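# Place the matching cover over the module on the yellow plate

## Task

Three covers rest in holders. Identify the one about 20 mm wider than the module on the yellow base plate. Set that cover on the yellow plate so it sits over the module. The other two covers must stay in their holders; removing either one counts as failure. The covers have thin walls that flex even when squeezed gently, and any dent beyond the very slightest on any cover counts as failure. The cover must stay in place by itself at the end, not only because the robot is holding it.

## Robot and tools

Robot: one UR3e arm (six revolute joints) with a Robotiq 2F-85 parallel gripper. A camera is on the wrist, and a flat block extends roughly 9 cm from the last joint's axis toward the gripper's +x and turns with it. Other cameras: cam_head_left, cam_head_right, cam_high, cam_low, cam_wrist. Each image is 896x504.

Scene frame: the origin is on the table surface directly under the arm base. +z is up. Looking along +x, +y points left. The base itself may be slightly tilted. Positions are in metres and orientation is a wxyz quaternion. The reported hand position can be off, especially when the arm is stretched out.

Gripper frame: the fingers point along +z and close along y. end_effector_position is the point midway between the pads when they are closed. Closed fingertips extend about 19 mm beyond that point, and open ones about 6 mm. As the fingers close, the tips travel about 13 mm further from the wrist, so keep that much clearance above any surface.

execute_actions takes "actions", a list holding at most one item, plus an optional "pictures" boolean (pictures are sent by default).
- An empty list only returns the current state.
- {"steps": N} with no rows is a wait of up to 300 control steps, counted from the previous result. Your reply time counts toward it.
- {"rows": [...], "steps": N} is a motion of up to 15 steps, 1/30 s each (15 if steps is omitted). Each row is used for one step, and the last row repeats if there are fewer rows than steps.

Each row is a single list of 9 numbers, each in [-1, 1], in this order: shoulder pan, shoulder lift, elbow, wrist 1, wrist 2, wrist 3, gripper position, gripper force_limit, gripper speed.

The first six numbers are joint offsets, not absolute angles. They are measured from the joint angles in the most recent result that printed them. Before any such result exists, or in later calls within the same reply, they are measured from wherever the arm is when the action begins. They are not relative to the previous row. Scale: 1.0 equals 1.989 rad for pan, lift and elbow, and 3.977 rad for the three wrist joints. A row of zeros is not a hold command: it pulls the arm back to the reference angles.

Joint ranges in rad:
- pan: -3.142 to 3.142
- elbow: 0.000 to 3.142
- all others: -6.283 to 6.283

A call asking a joint to go more than 0.010 rad outward past its range is rejected and nothing is sent. The true end stop can differ by ±0.010 rad. A request past it is clipped and reported as "joint sent to its limit". That message can refer to an earlier action that is still running. If you see no such message, that does not prove the joint has room left.

Motion limits: the target each joint receives is held within 0.575 rad of its measured angle for pan, lift and elbow, and within 1.15 rad for the wrists. If the targets would put the hand more than 100 mm from where it is, all joints are scaled back. Commands are smoothed with about 0.17 s of lag, so after a big move the arm may not have arrived when the result returns. Between calls, the arm keeps moving toward the last row sent until it has nearly stopped or a step is HELD. After that, only a new action moves it further.

Gripper numbers (absolute, not offsets):
- position: +1 is fully open (85 mm). The pads touch at about -0.8. At -1 the fingers close until something blocks them.
- force_limit: the per-pad force, roughly 20 N at -1, 128 N at 0 and 235 N at +1 for a 40 mm object closed slowly.
- speed: roughly 20 mm/s at -1, 85 mm/s at 0 and 150 mm/s at +1. Faster closing adds up to about 12 N of grip.

Once the fingers stop, new force or speed values only take effect after the position changes by at least 0.01. To loosen a grip, open first. If a held item yields or slips, the fingers re-close by themselves, unless the grip was made with force_limit -1.

The covers dent easily, so grip with force_limit near -1 and a slow speed. Grip only the cover you mean to move, and never pull either of the other two out of its holder.

Reading results:
- The state line gives pose and velocities.
- Joint positions and velocities are listed in column order (rad, rad/s).
- Joint torques are raw drive outputs, with offsets, noise and friction mixed in.
- Wrist force and torque are given in the gripper's own axes. They show contact, the weight of a held part and inertia. Offsets are about 3.5 N, noise up to 1.4 N, and readings saturate near 30 N. "no reading" is normal at the start.
- object_status: 0 moving, 1 blocked while opening, 2 blocked while closing (a grip), 3 reached target or fully shut. To grip, send -1, keep sending it, and confirm status 2.
- position_measured is in counts: 3 is open, about 78 is 60 mm, 130 is 40 mm, 180 is 20 mm, and 230 means the pads are touching.
- "joint command not followed" means a clearance check changed the targets. Mounting blocks and posts count as part of the arm.
- HELD marks steps where your row was not fully sent.

Faults and hazards:
- A torque fault occurs when contact torque hits a joint's load limit (N m): pan 50.7, lift 50.7, elbow 26.3, wrists 8.46 each. A held object's weight counts toward this.
- A force fault occurs when an outside force on the arm, tool or held item reaches 150 N.
- Either fault freezes the arm for 10 s, the arm yields to the contact, and the rest of the call is dropped.
- Motors heat up while holding a load. A MOTOR HOT warning appears at 70 °C. At 85 °C the brakes engage until the motors cool (OVER-TEMPERATURE FAULT).
- Loose objects can occasionally get nudged.
- Don't drop, slam or push hard. Don't knock anything off the table. Open the gripper and back away so the cover rests on its own.

zoom_image(camera, region=[x0,y0,x1,y1]) returns an enlarged view of that camera's latest image. The region is in pixels from the top-left corner, at most 504x504.

read_manual(section="licences") only returns the licence texts.

It cannot be undone. Replying without calling any tool ends everything.

Each tool is called after "Request:" as name(argument=value, ...) on one line, values as JSON.

## Session

Request:
execute_actions(actions=[])

Scene clock: 0.00 s of 7600.00 s.
end_effector_position=(+0.2314, -0.0210, +0.1393) position_measured=3 object_status=3 end_effector_quat_wxyz=(-0.332, -0.257, +0.898, +0.132) end_effector_velocity=(-0.000, +0.000, +0.000) end_effector_angular_velocity=(+0.000, +0.000, +0.001)
Joint positions: [-0.062 -0.822  1.437 -1.336 -2.155 -0.04 ]
Joint velocities: [ 0.001  0.001 -0.     0.001 -0.     0.   ]
Joint torques (N m, as the arm reports them, + toward a larger angle): no reading
Motor temperatures (°C, as the motors report them): [36 36 36 38 39 46]
Wrist force (N, on the end effector, along its own x y z axes, offset not removed): no reading
Wrist torque (N m, same axes, about the end effector's origin, offset not removed): no reading

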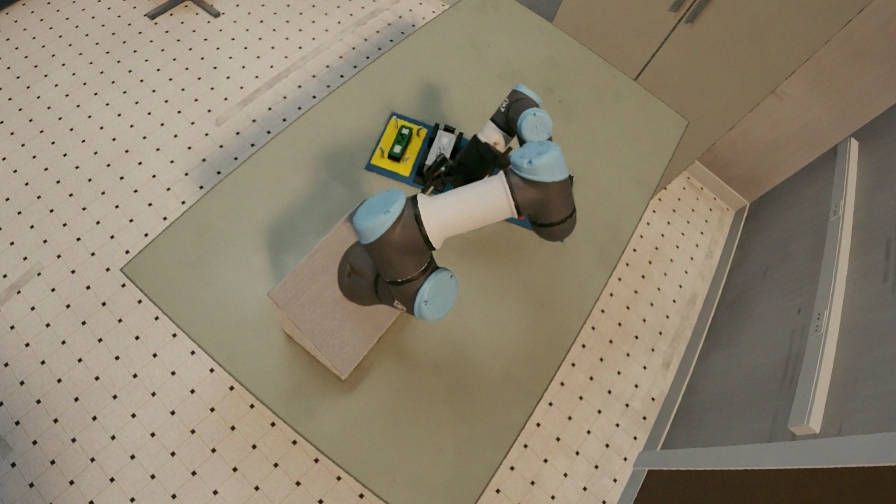

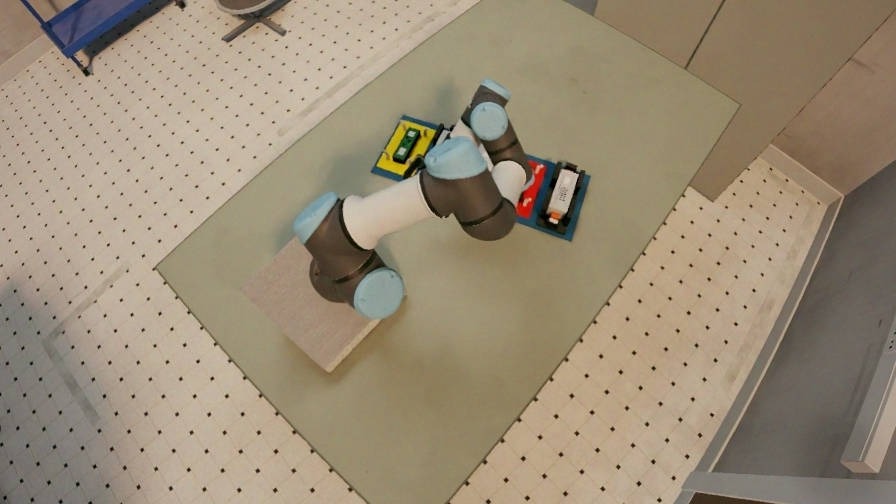

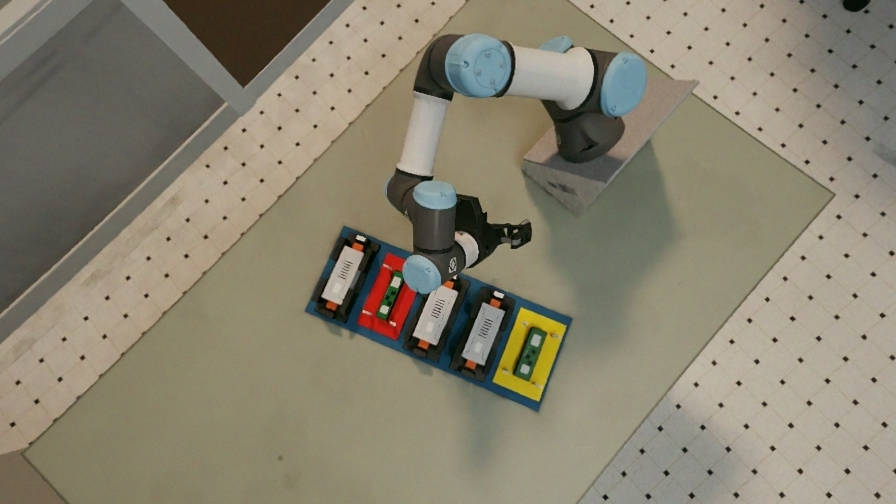

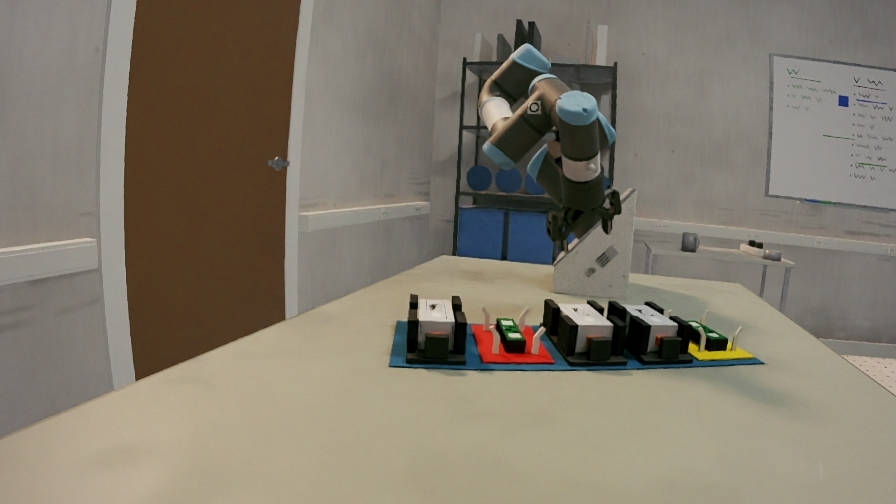

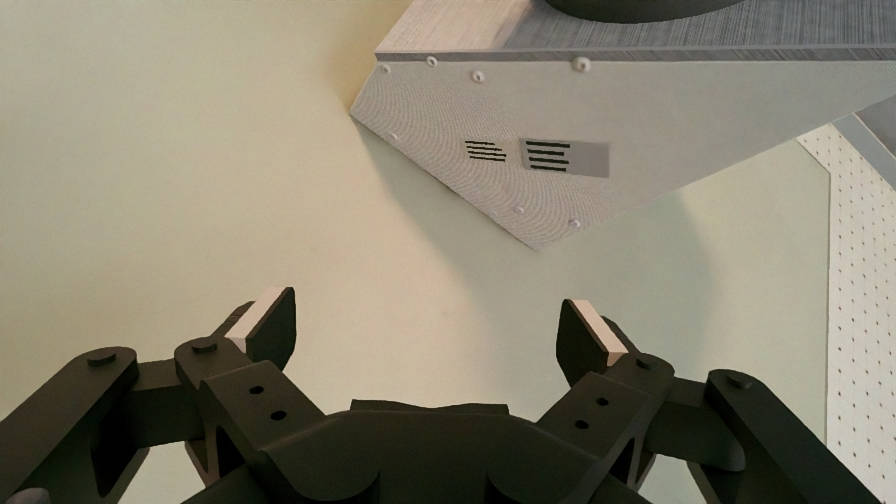

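Request:
zoom_image(camera="cam_high", region=[290, 210, 590, 420])

Request:
zoom_image(camera="cam_low", region=[380, 280, 780, 380])

Region (290, 210, 590, 420) of cam_high's 896x504 image, scaled by 1.680, with more detail than that image has; it fills the top 353 rows of this view, and the rest is white.

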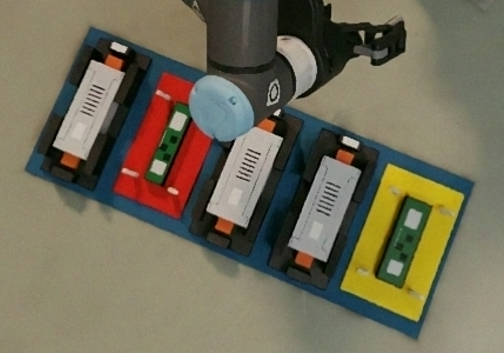

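Region (380, 280, 780, 380) of cam_low's 896x504 image, scaled by 1.260, with more detail than that image has; it fills the top 126 rows of this view, and the rest is white.

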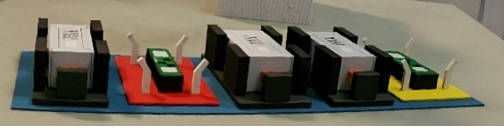

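Request:
execute_actions(actions=[{"rows": [[0.02,-0.012,0.016,-0.02,-0.006,0.012,1,-1,-1],[0.04,-0.024,0.033,-0.04,-0.013,0.025,1,-1,-1],[0.06,-0.036,0.049,-0.06,-0.019,0.037,1,-1,-1],[0.08,-0.048,0.065,-0.08,-0.025,0.049,1,-1,-1],[0.1,-0.06,0.081,-0.1,-0.032,0.061,1,-1,-1],[0.12,-0.072,0.098,-0.12,-0.038,0.074,1,-1,-1],[0.14,-0.084,0.114,-0.14,-0.044,0.086,1,-1,-1],[0.1644,-0.0984,0.1339,-0.1643,-0.052,0.1007,1,-1,-1]], "steps": 15}], pictures=false)

Request:
execute_actions(actions=[{"steps": 30}])

Scene clock: 111.73 s of 7600.00 s.
end_effector_position=(+0.3236, -0.0010, +0.1910) position_measured=3 object_status=3 end_effector_quat_wxyz=(-0.028, -0.024, +0.999, +0.002) end_effector_velocity=(+0.055, +0.012, +0.075) end_effector_angular_velocity=(-0.050, -0.489, -0.394)
Joint positions: [ 0.238 -1.002  1.682 -1.936 -2.346  0.329]
Joint velocities: [ 0.231 -0.132  0.184 -0.459 -0.134  0.267]
Joint torques (N m, as the arm reports them, + toward a larger angle): [ 11.15 -10.31  -4.04  -1.69  -0.96   1.05]
Motor temperatures (°C, as the motors report them): [36 36 36 38 39 46]
Wrist force (N, on the end effector, along its own x y z axes, offset not removed): [-1.7 -0.1 -0.3]
Wrist torque (N m, same axes, about the end effector's origin, offset not removed): [0.01 0.37 0.07]
Steps of this call (steps 1 to 90: nothing new was sent; then 108.23 s passed at rest; steps 91 to 105: all 15 steps of this action). Readings (joint positions | what the end effector reports):
91: [-0.062 -0.822 1.438 -1.337 -2.155 -0.040] | position_measured=3 object_status=3
92: [-0.057 -0.825 1.442 -1.346 -2.159 -0.033] | position_measured=3 object_status=3
94: [-0.028 -0.844 1.466 -1.405 -2.179 0.005] | position_measured=3 object_status=3
98: [0.084 -0.913 1.558 -1.629 -2.253 0.146] | position_measured=3 object_status=3
105: the state above

Scene clock: 112.73 s of 7600.00 s.
end_effector_position=(+0.3299, +0.0003, +0.2001) position_measured=3 object_status=3 end_effector_quat_wxyz=(+0.000, -0.000, +1.000, -0.000) end_effector_velocity=(-0.000, +0.000, -0.000) end_effector_angular_velocity=(-0.000, +0.000, +0.002)
Joint positions: [ 0.265 -1.017  1.704 -1.99  -2.362  0.36 ]
Joint velocities: [ 0.     0.001 -0.    -0.    -0.    -0.002]
Joint torques (N m, as the arm reports them, + toward a larger angle): [ 12.96 -11.11  -5.14  -1.88  -1.01   0.88]
Motor temperatures (°C, as the motors report them): [36 36 36 38 39 46]
Wrist force (N, on the end effector, along its own x y z axes, offset not removed): [-0.2 -0.6 -0.9]
Wrist torque (N m, same axes, about the end effector's origin, offset not removed): [-0.01 0.06 0.01]
Steps of this call (steps 1 to 30: the robot went on to your last target). Readings (joint positions | what the end effector reports):
1: [0.245 -1.006 1.688 -1.949 -2.350 0.337] | position_measured=3 object_status=3
2: [0.250 -1.009 1.692 -1.959 -2.353 0.343] | position_measured=3 object_status=3
4: [0.256 -1.012 1.697 -1.973 -2.357 0.350] | position_measured=3 object_status=3
8: [0.262 -1.016 1.702 -1.984 -2.360 0.357] | position_measured=3 object_status=3
30: the state above
The arm was judged still, so your last target was given up. Only a new action makes it travel on or press farther. Fingers that are still opening or closing keep moving.

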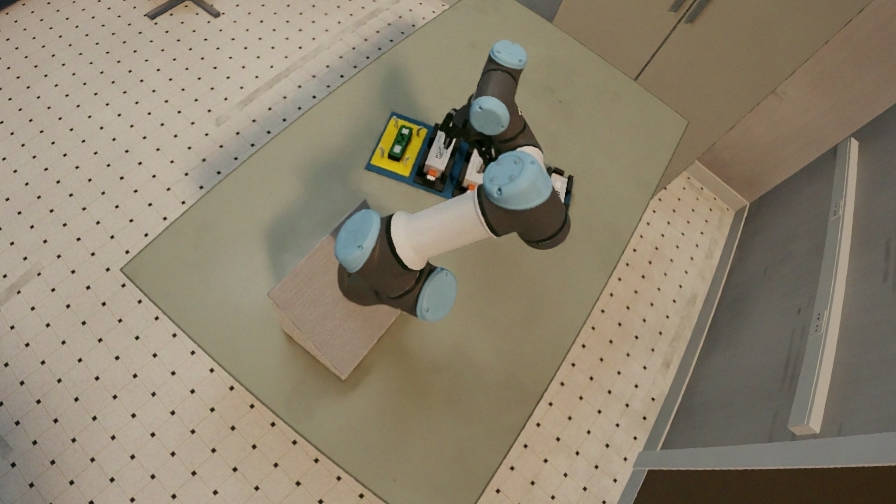

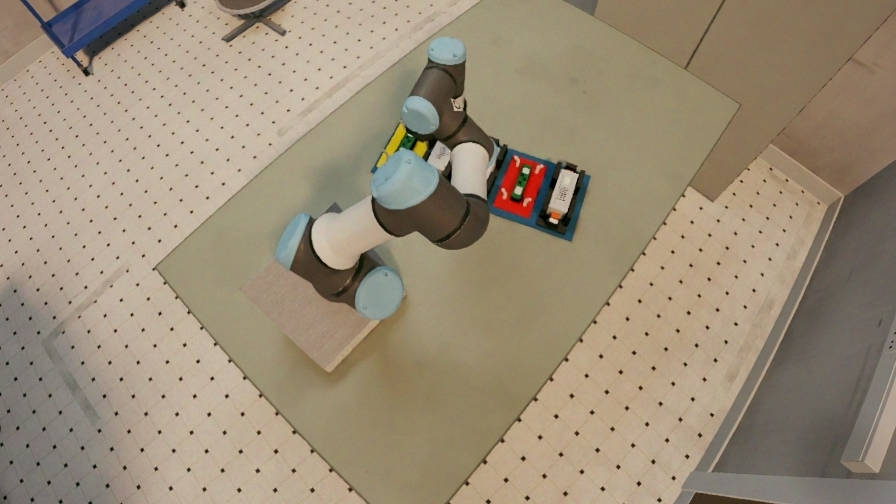

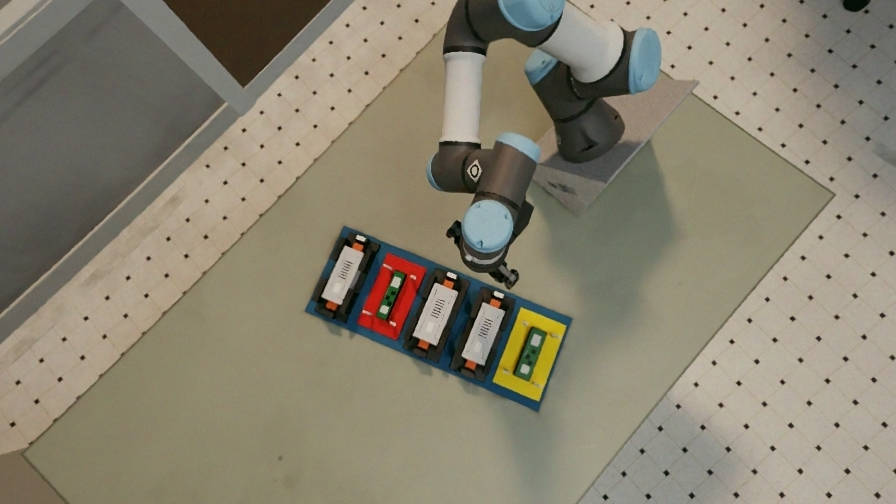

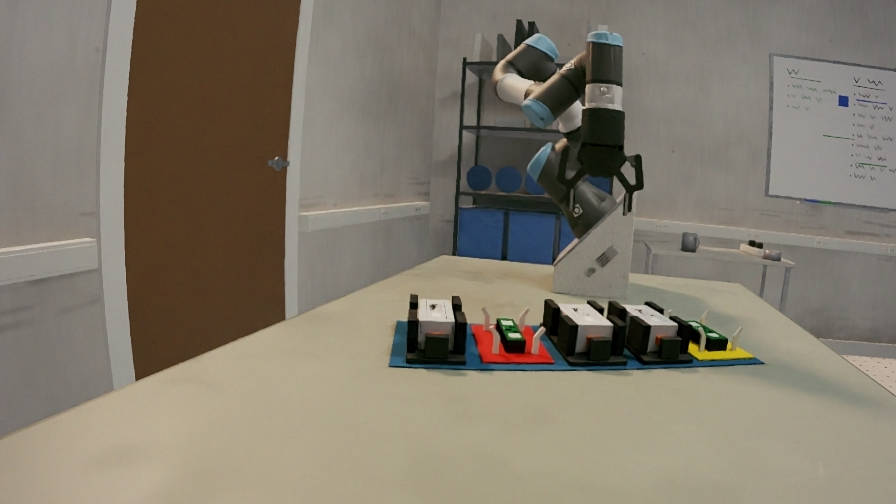

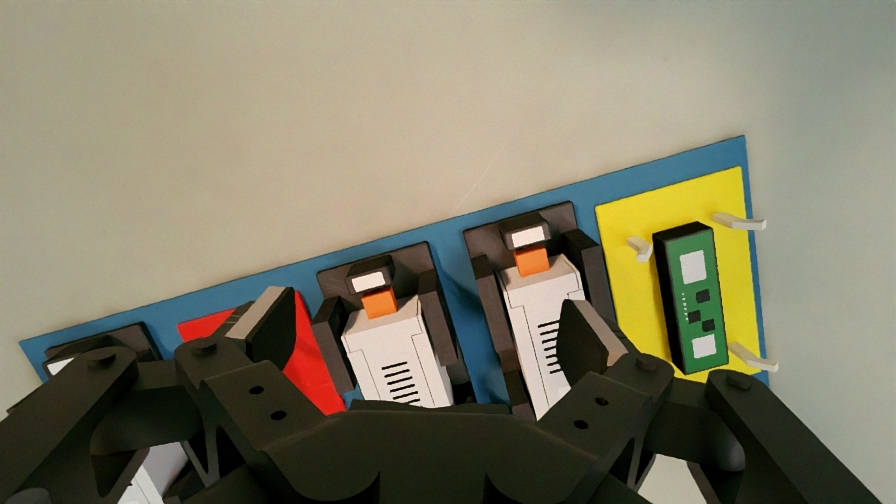

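Request:
zoom_image(camera="cam_high", region=[400, 260, 580, 420])

Request:
zoom_image(camera="cam_high", region=[295, 215, 475, 375])

Request:
zoom_image(camera="cam_wrist", region=[300, 120, 800, 420])

Region (400, 260, 580, 420) of cam_high's 896x504 image, scaled by 2.800, with more detail than that image has.

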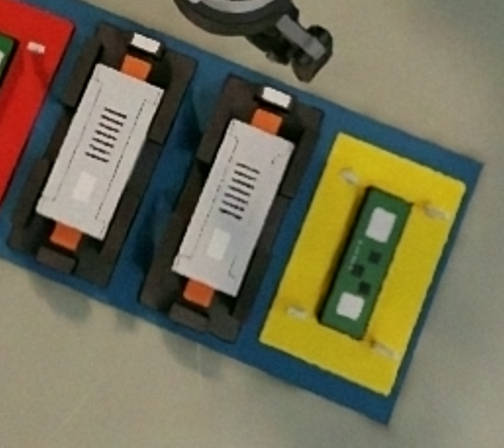

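Region (295, 215, 475, 375) of cam_high's 896x504 image, scaled by 2.800, with more detail than that image has.

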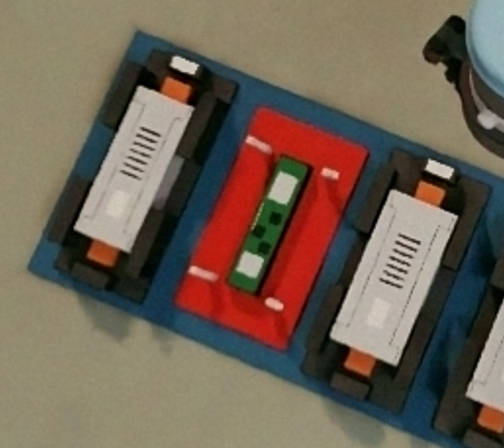

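Region (300, 120, 800, 420) of cam_wrist's 896x504 image, scaled by 1.008, with more detail than that image has; it fills the top 302 rows of this view, and the rest is white.

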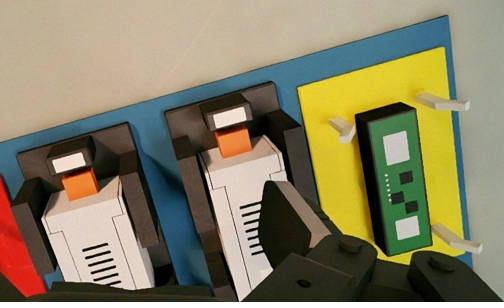

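Request:
zoom_image(camera="cam_high", region=[490, 305, 574, 405])

Request:
zoom_image(camera="cam_high", region=[400, 268, 520, 388])

Region (490, 305, 574, 405) of cam_high's 896x504 image, scaled by 5.040, with more detail than that image has; it fills the left 423 columns of this view, and the rest is white.

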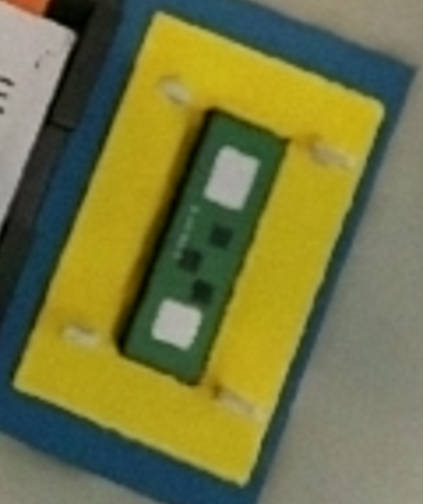

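Region (400, 268, 520, 388) of cam_high's 896x504 image, scaled by 4.200, with more detail than that image has.

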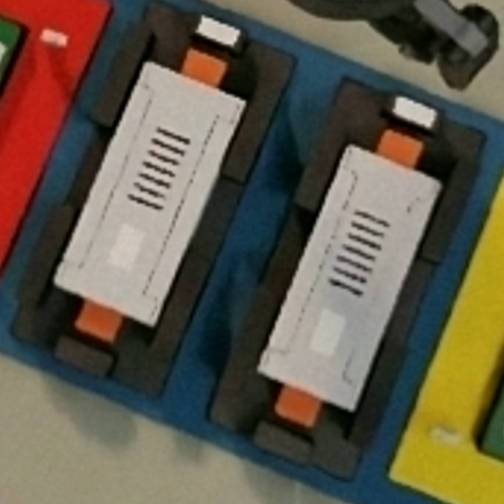

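Request:
execute_actions(actions=[{"rows": [[-0.0096,0.0203,-0.0244,-0.0029,-0.0008,-0.0149,1,-1,-1],[-0.0192,0.0406,-0.0488,-0.0059,-0.0016,-0.0299,1,-1,-1],[-0.0287,0.061,-0.0731,-0.0088,-0.0024,-0.0448,1,-1,-1],[-0.0383,0.0813,-0.0975,-0.0118,-0.0032,-0.0598,1,-1,-1],[-0.0479,0.1016,-0.1219,-0.0147,-0.004,-0.0747,1,-1,-1],[-0.0575,0.1219,-0.1463,-0.0176,-0.0048,-0.0896,1,-1,-1],[-0.0671,0.1422,-0.1707,-0.0206,-0.0056,-0.1046,1,-1,-1],[-0.0766,0.1626,-0.195,-0.0235,-0.0064,-0.1195,1,-1,-1],[-0.0862,0.1829,-0.2194,-0.0265,-0.0072,-0.1345,1,-1,-1],[-0.0958,0.2032,-0.2438,-0.0294,-0.008,-0.1494,1,-1,-1]], "steps": 15}], pictures=false)

Request:
execute_actions(actions=[{"steps": 25}])

Scene clock: 233.23 s of 7600.00 s.
end_effector_position=(+0.3678, -0.0027, +0.1842) position_measured=3 object_status=3 end_effector_quat_wxyz=(-0.001, -0.048, +0.999, +0.001) end_effector_velocity=(-0.000, +0.000, -0.000) end_effector_angular_velocity=(-0.000, +0.001, +0.001)
Joint positions: [ 0.207 -0.902  1.569 -2.026 -2.372  0.186]
Joint velocities: [-0.     0.001 -0.     0.001  0.    -0.   ]
Joint torques (N m, as the arm reports them, + toward a larger angle): [  9.49 -11.6   -8.2   -1.39   0.75   0.28]
Motor temperatures (°C, as the motors report them): [36 37 36 38 39 46]
Wrist force (N, on the end effector, along its own x y z axes, offset not removed): [-1.0 -1.4 -0.9]
Wrist torque (N m, same axes, about the end effector's origin, offset not removed): [-0.17 0.17 -0.01]
A step of this action was HELD (marked below), so the robot has no last target. The arm can still carry out the HELD step.
Steps of this call (steps 1 to 90: nothing new was sent; then 117.00 s passed at rest; steps 91 to 105: all 15 steps of this action). Readings (joint positions | what the end effector reports):
91: [0.265 -1.017 1.704 -1.990 -2.362 0.360] | position_measured=3 object_status=3
92: [0.262 -1.012 1.698 -1.992 -2.362 0.352] | position_measured=3 object_status=3
94: [0.247 -0.983 1.664 -2.002 -2.365 0.307] | position_measured=3 object_status=3
98: [0.206 -0.897 1.566 -2.026 -2.372 0.184] | position_measured=3 object_status=3 HELD
99: [0.207 -0.900 1.568 -2.026 -2.372 0.185] | position_measured=3 object_status=3 HELD
100: [0.207 -0.901 1.569 -2.026 -2.372 0.186] | position_measured=3 object_status=3 HELD
101: [0.207 -0.901 1.569 -2.026 -2.372 0.186] | position_measured=3 object_status=3 HELD
102: [0.208 -0.902 1.569 -2.026 -2.372 0.186] | position_measured=3 object_status=3 HELD
103: [0.208 -0.902 1.569 -2.026 -2.372 0.186] | position_measured=3 object_status=3 HELD
104: [0.208 -0.902 1.569 -2.026 -2.372 0.186] | position_measured=3 object_status=3 HELD
105: the state above HELD
joint command not followed: on one or more control steps a check withheld the commanded joint targets, and the robot was not sent them on those steps. On the call's last step the targets were still withheld.
cause: the commanded joint targets would bring two parts of the arm too close to each other (its gripper and another part of the arm, with joints 5 (wrist 2) and 6 (wrist 3) between them); next, command targets that bring no two parts of the arm closer together.

Scene clock: 234.07 s of 7600.00 s.
end_effector_position=(+0.3679, -0.0027, +0.1842) position_measured=3 object_status=3 end_effector_quat_wxyz=(-0.001, -0.048, +0.999, +0.001) end_effector_velocity=(+0.000, +0.000, -0.000) end_effector_angular_velocity=(+0.000, -0.000, +0.000)
Joint positions: [ 0.207 -0.902  1.569 -2.026 -2.372  0.186]
Joint velocities: [ 0.001  0.001 -0.    -0.001  0.     0.   ]
Joint torques (N m, as the arm reports them, + toward a larger angle): [  9.02 -10.11  -8.84  -1.88   0.92  -0.84]
Motor temperatures (°C, as the motors report them): [36 37 36 38 39 46]
Wrist force (N, on the end effector, along its own x y z axes, offset not removed): [-0.9 -0.3 -1.0]
Wrist torque (N m, same axes, about the end effector's origin, offset not removed): [0.01 0.16 -0.01]
Steps of this call (steps 1 to 25: nothing new was sent). Readings (joint positions | what the end effector reports):
1: [0.207 -0.902 1.569 -2.026 -2.372 0.186] | position_measured=3 object_status=3
2: [0.207 -0.902 1.569 -2.026 -2.372 0.186] | position_measured=3 object_status=3
4: [0.207 -0.902 1.569 -2.026 -2.372 0.186] | position_measured=3 object_status=3
8: [0.207 -0.902 1.569 -2.026 -2.372 0.186] | position_measured=3 object_status=3
25: the state above

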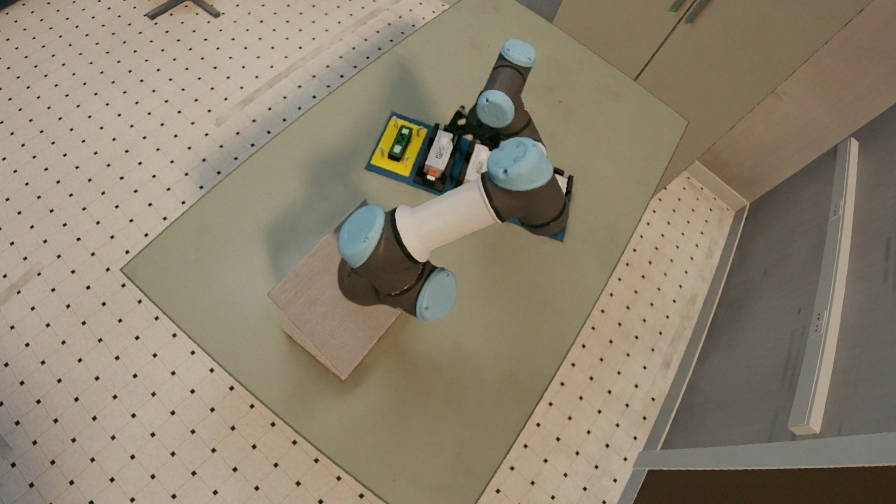

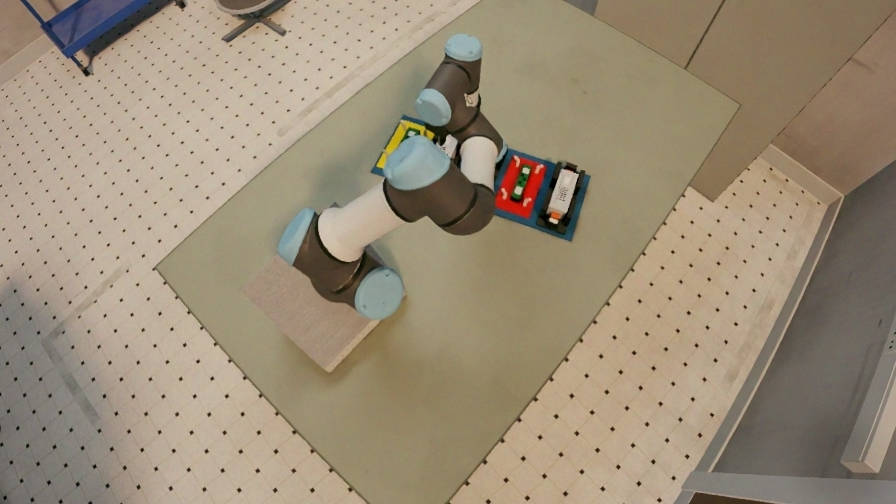

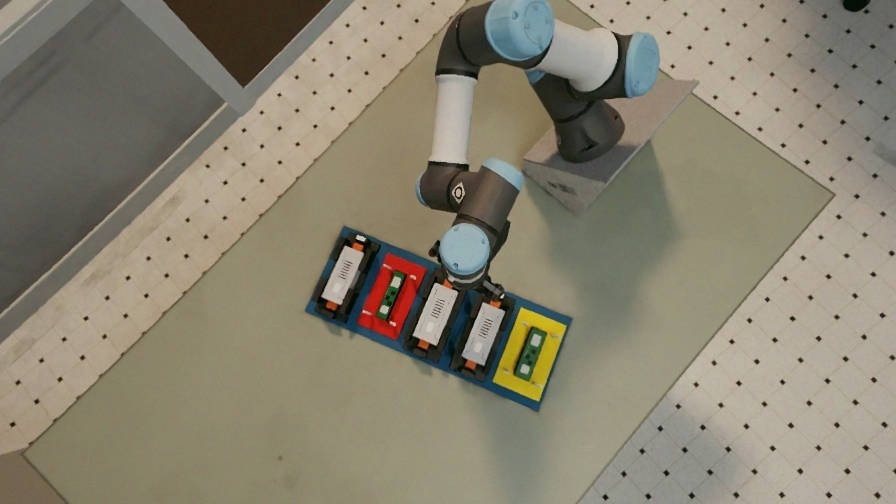

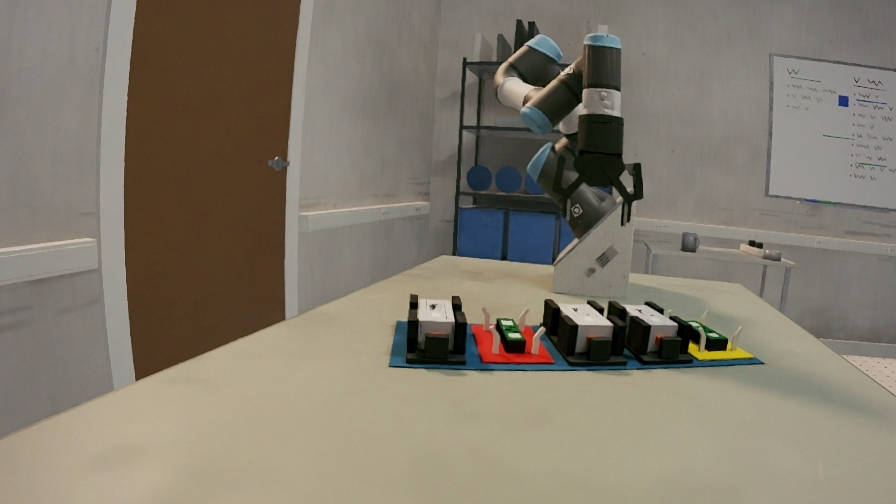

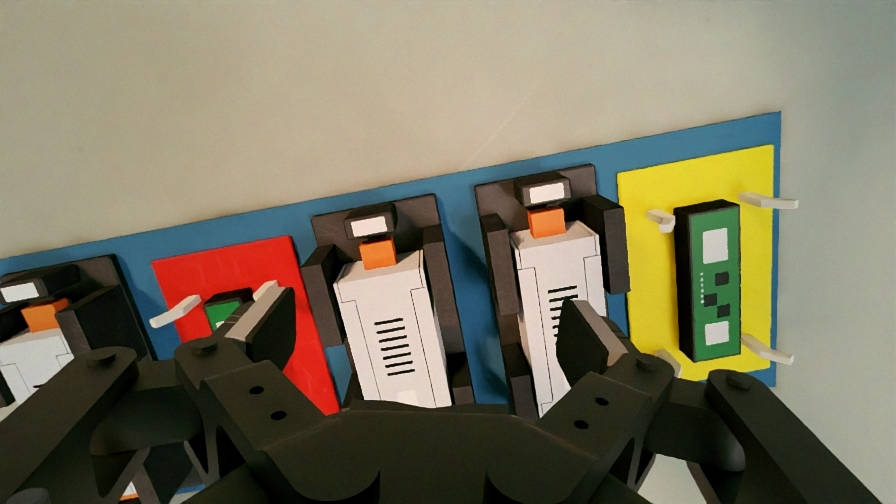

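Request:
execute_actions(actions=[{"rows": [[0,0,0,0,0,0.04,1,-1,-1],[0,0,0,0,0,0.09,1,-1,-1],[-0.005,0.011,-0.013,-0.0015,0,0.14,1,-1,-1],[-0.01,0.022,-0.027,-0.003,-0.001,0.19,1,-1,-1],[-0.015,0.033,-0.04,-0.0046,-0.001,0.24,1,-1,-1],[-0.02,0.045,-0.054,-0.006,-0.002,0.29,1,-1,-1],[-0.026,0.056,-0.068,-0.008,-0.002,0.34,1,-1,-1],[-0.031,0.067,-0.081,-0.009,-0.003,0.39,1,-1,-1],[-0.036,0.078,-0.095,-0.011,-0.003,0.44,1,-1,-1],[-0.041,0.09,-0.108,-0.0125,-0.003,0.49,1,-1,-1],[-0.046,0.101,-0.122,-0.014,-0.004,0.54,1,-1,-1],[-0.051,0.112,-0.135,-0.016,-0.004,0.58,1,-1,-1],[-0.056,0.123,-0.149,-0.017,-0.005,0.62,1,-1,-1],[-0.061,0.134,-0.162,-0.019,-0.005,0.66,1,-1,-1],[-0.0666,0.1454,-0.1759,-0.0203,-0.0055,0.6843,1,-1,-1]], "steps": 15}], pictures=false)

Request:
execute_actions(actions=[{"steps": 40}])

Scene clock: 251.37 s of 7600.00 s.
end_effector_position=(+0.3692, -0.0027, +0.1836) position_measured=3 object_status=3 end_effector_quat_wxyz=(-0.001, -0.032, +0.999, +0.001) end_effector_velocity=(+0.011, -0.001, -0.004) end_effector_angular_velocity=(+0.000, -0.001, -0.187)
Joint positions: [ 0.205 -0.898  1.564 -2.027 -2.372  0.216]
Joint velocities: [-0.015  0.031 -0.039 -0.009 -0.003  0.164]
Joint torques (N m, as the arm reports them, + toward a larger angle): [ 8.75 -8.83 -9.35 -2.02 -1.06  1.11]
Motor temperatures (°C, as the motors report them): [36 37 36 38 39 46]
Wrist force (N, on the end effector, along its own x y z axes, offset not removed): [-0.7 -0.5 0.5]
Wrist torque (N m, same axes, about the end effector's origin, offset not removed): [-0.05 0.20 0.02]
Steps of this call (steps 1 to 90: nothing new was sent; then 13.80 s passed at rest; steps 91 to 105: all 15 steps of this action). Readings (joint positions | what the end effector reports):
91: [0.207 -0.902 1.569 -2.026 -2.372 0.186] | position_measured=3 object_status=3
92: [0.207 -0.902 1.569 -2.026 -2.372 0.186] | position_measured=3 object_status=3
94: [0.207 -0.902 1.569 -2.026 -2.372 0.186] | position_measured=3 object_status=3
98: [0.207 -0.902 1.568 -2.026 -2.372 0.191] | position_measured=3 object_status=3
105: the state above

Scene clock: 252.70 s of 7600.00 s.
end_effector_position=(+0.3881, -0.0045, +0.1744) position_measured=3 object_status=3 end_effector_quat_wxyz=(-0.000, +0.122, +0.992, +0.002) end_effector_velocity=(+0.012, -0.001, -0.007) end_effector_angular_velocity=(-0.000, +0.002, -0.226)
Joint positions: [ 0.178 -0.838  1.491 -2.044 -2.376  0.485]
Joint velocities: [-0.019  0.042 -0.049 -0.011 -0.003  0.2  ]
Joint torques (N m, as the arm reports them, + toward a larger angle): [ 9.87 -9.21 -8.98 -1.95 -1.07  1.05]
Motor temperatures (°C, as the motors report them): [36 37 36 38 39 46]
Wrist force (N, on the end effector, along its own x y z axes, offset not removed): [-0.9 -0.9 -0.7]
Wrist torque (N m, same axes, about the end effector's origin, offset not removed): [-0.06 0.17 0.00]
Steps of this call (steps 1 to 40: the robot went on to your last target). Readings (joint positions | what the end effector reports):
1: [0.205 -0.897 1.562 -2.028 -2.372 0.222] | position_measured=3 object_status=3
2: [0.204 -0.895 1.561 -2.028 -2.372 0.228] | position_measured=3 object_status=3
4: [0.203 -0.893 1.557 -2.029 -2.372 0.240] | position_measured=3 object_status=3
8: [0.200 -0.886 1.550 -2.031 -2.373 0.267] | position_measured=3 object_status=3
40: the state above

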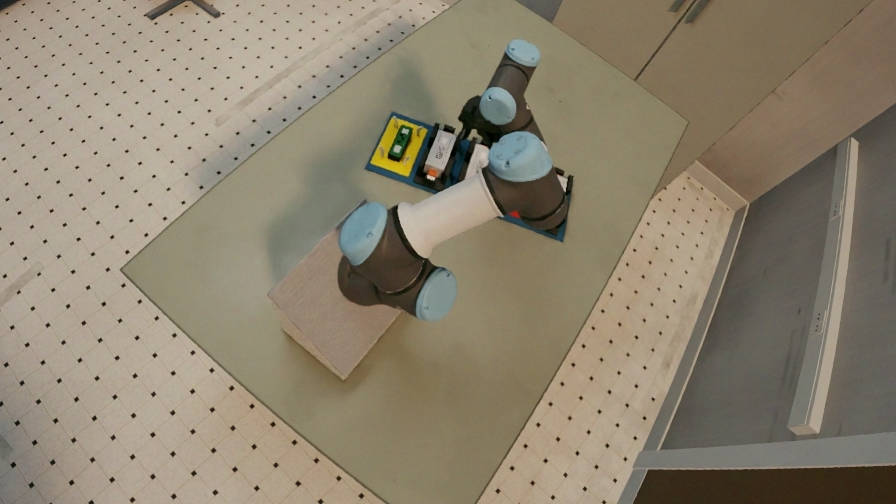

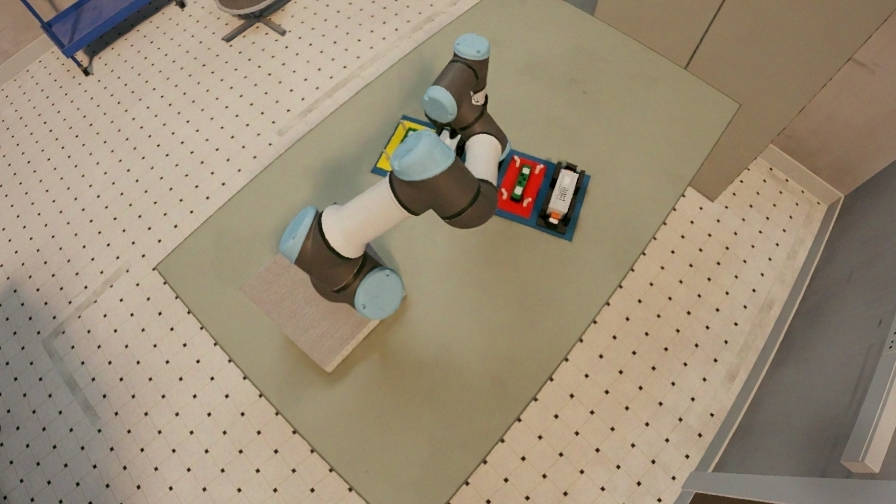

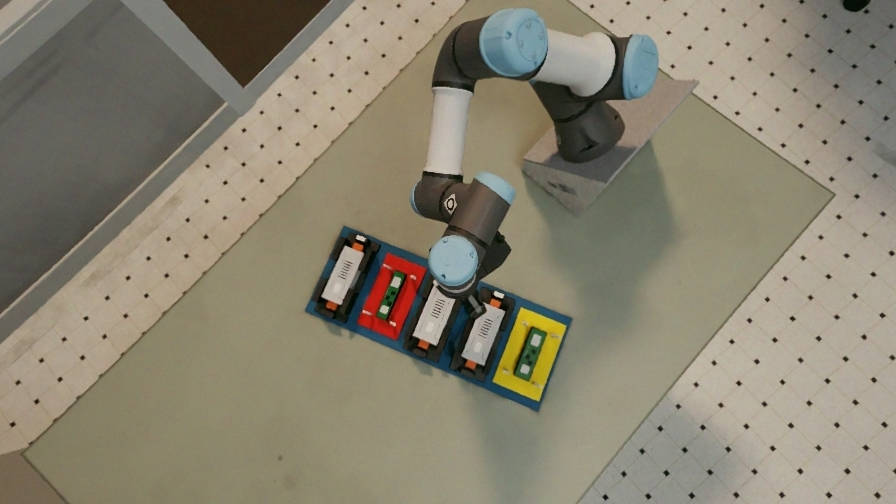

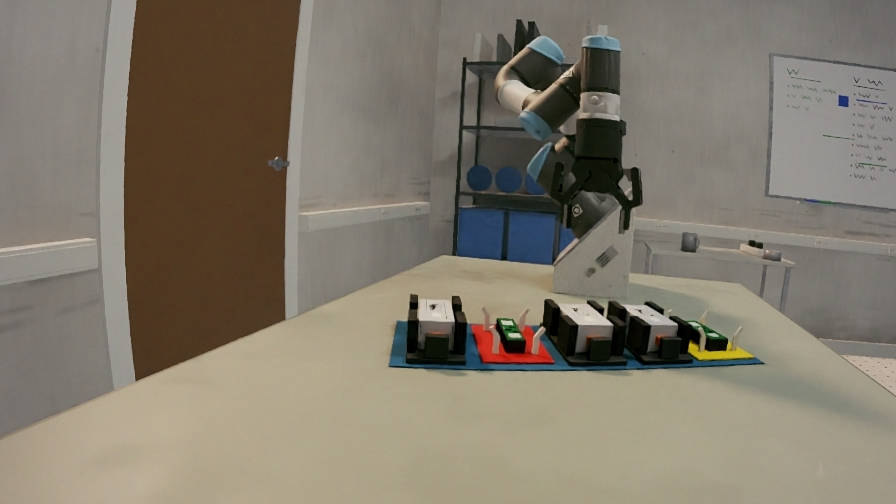

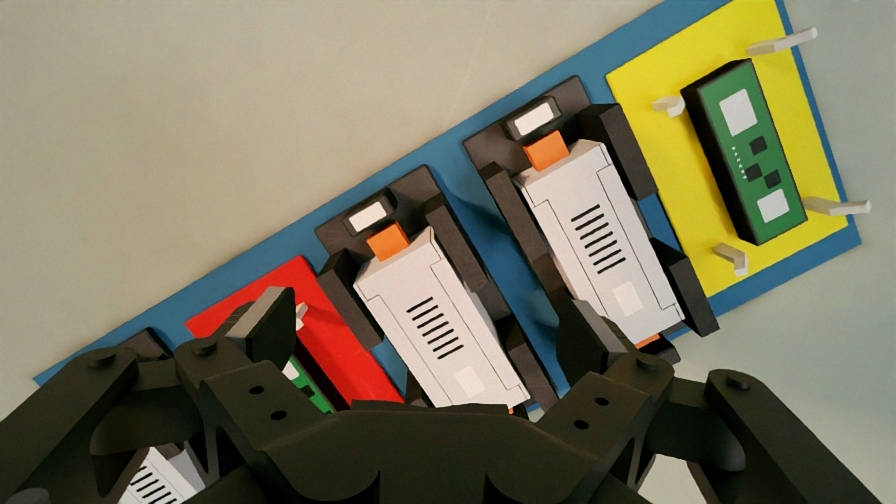

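Request:
execute_actions(actions=[{"steps": 120}], pictures=false)

Scene clock: 258.77 s of 7600.00 s.
end_effector_position=(+0.4314, -0.0107, +0.1465) position_measured=3 object_status=3 end_effector_quat_wxyz=(-0.000, +0.714, +0.700, +0.001) end_effector_velocity=(+0.004, -0.001, -0.003) end_effector_angular_velocity=(-0.000, +0.000, -0.209)
Joint positions: [ 0.109 -0.687  1.308 -2.086 -2.388  1.728]
Joint velocities: [-0.006  0.013 -0.016 -0.003 -0.001  0.2  ]
Joint torques (N m, as the arm reports them, + toward a larger angle): [ 12.04 -10.19  -8.65  -1.89  -0.89   1.05]
Motor temperatures (°C, as the motors report them): [36 37 36 38 39 46]
Wrist force (N, on the end effector, along its own x y z axes, offset not removed): [-0.6 -1.2 -0.5]
Wrist torque (N m, same axes, about the end effector's origin, offset not removed): [-0.15 0.09 0.04]
Steps of this call (steps 1 to 182: the robot went on to your last target). Readings (joint positions | what the end effector reports):
1: [0.177 -0.836 1.489 -2.045 -2.377 0.492] | position_measured=3 object_status=3
2: [0.177 -0.835 1.488 -2.045 -2.377 0.498] | position_measured=3 object_status=3
4: [0.175 -0.832 1.484 -2.046 -2.377 0.512] | position_measured=3 object_status=3
8: [0.173 -0.827 1.478 -2.047 -2.377 0.539] | position_measured=3 object_status=3
182: the state above

Request:
execute_actions(actions=[{"steps": 185}])

Scene clock: 264.93 s of 7600.00 s.
end_effector_position=(+0.4502, -0.0146, +0.1305) position_measured=3 object_status=3 end_effector_quat_wxyz=(+0.000, +0.987, +0.161, +0.001) end_effector_velocity=(-0.000, -0.000, -0.000) end_effector_angular_velocity=(-0.000, +0.001, -0.002)
Joint positions: [ 0.075 -0.613  1.219 -2.107 -2.393  2.907]
Joint velocities: [-0.    -0.    -0.     0.002  0.     0.002]
Joint torques (N m, as the arm reports them, + toward a larger angle): [ 12.27 -11.51  -8.62  -1.92  -1.03   0.94]
Motor temperatures (°C, as the motors report them): [36 37 36 38 39 46]
Wrist force (N, on the end effector, along its own x y z axes, offset not removed): [0.1 -0.8 0.1]
Wrist torque (N m, same axes, about the end effector's origin, offset not removed): [-0.06 -0.02 0.02]
Steps of this call (steps 1 to 185: the robot went on to your last target). Readings (joint positions | what the end effector reports):
1: [0.109 -0.686 1.308 -2.087 -2.388 1.735] | position_measured=3 object_status=3
2: [0.108 -0.686 1.307 -2.087 -2.388 1.742] | position_measured=3 object_status=3
4: [0.108 -0.685 1.306 -2.087 -2.388 1.756] | position_measured=3 object_status=3
8: [0.107 -0.683 1.304 -2.087 -2.388 1.783] | position_measured=3 object_status=3
185: the state above

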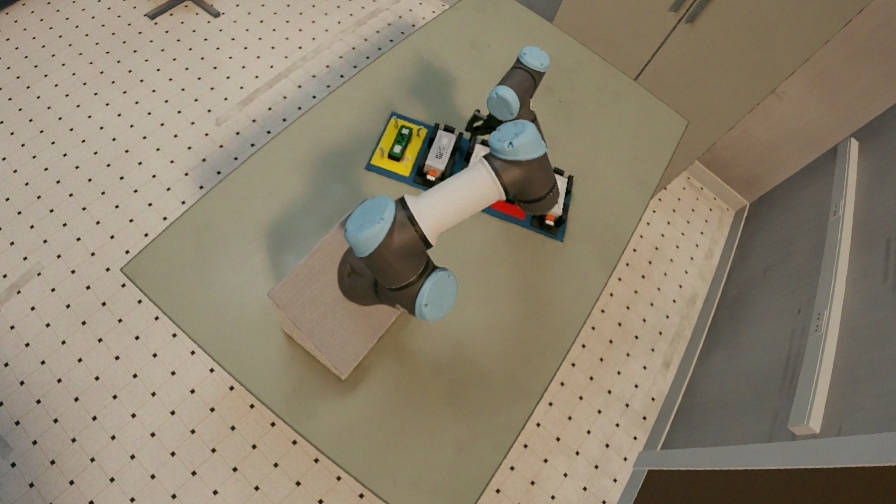

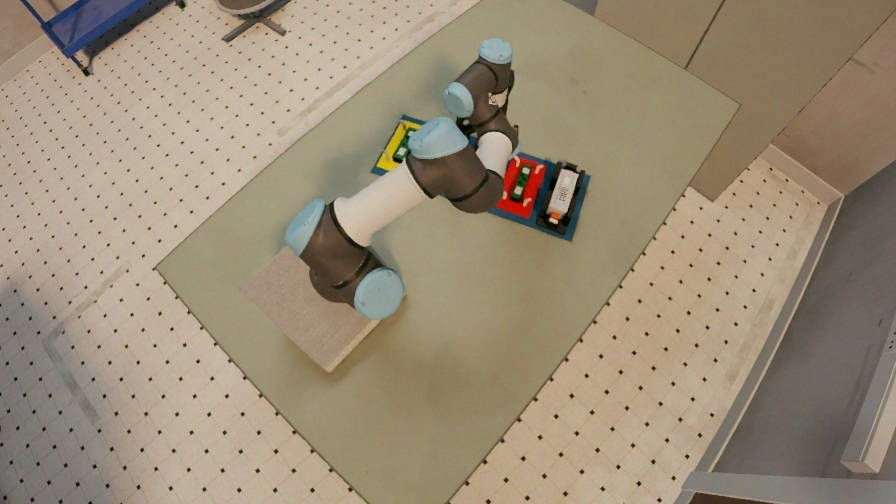

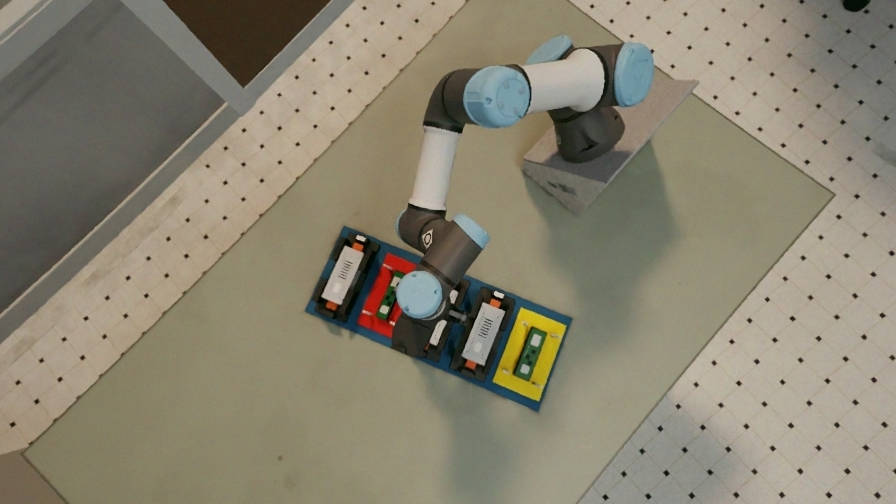

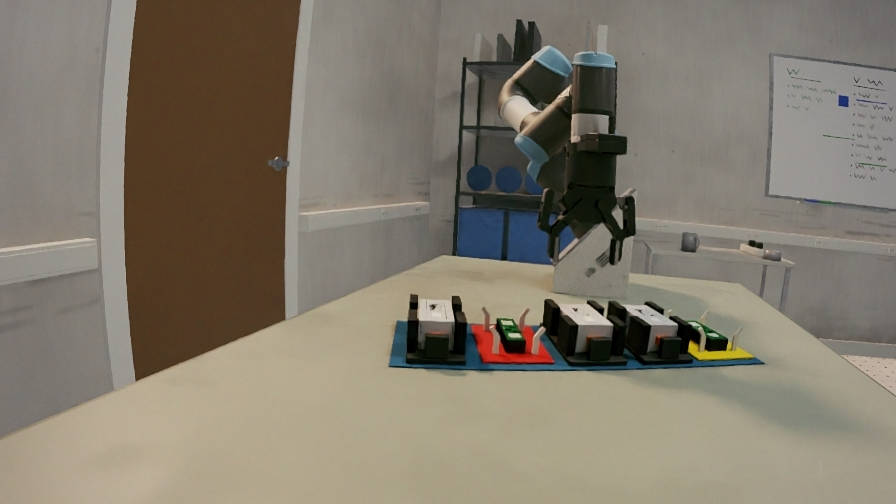

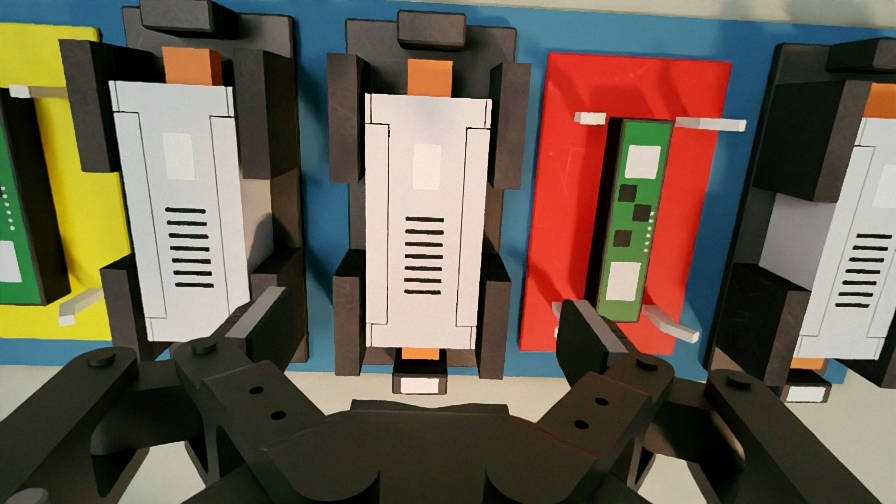

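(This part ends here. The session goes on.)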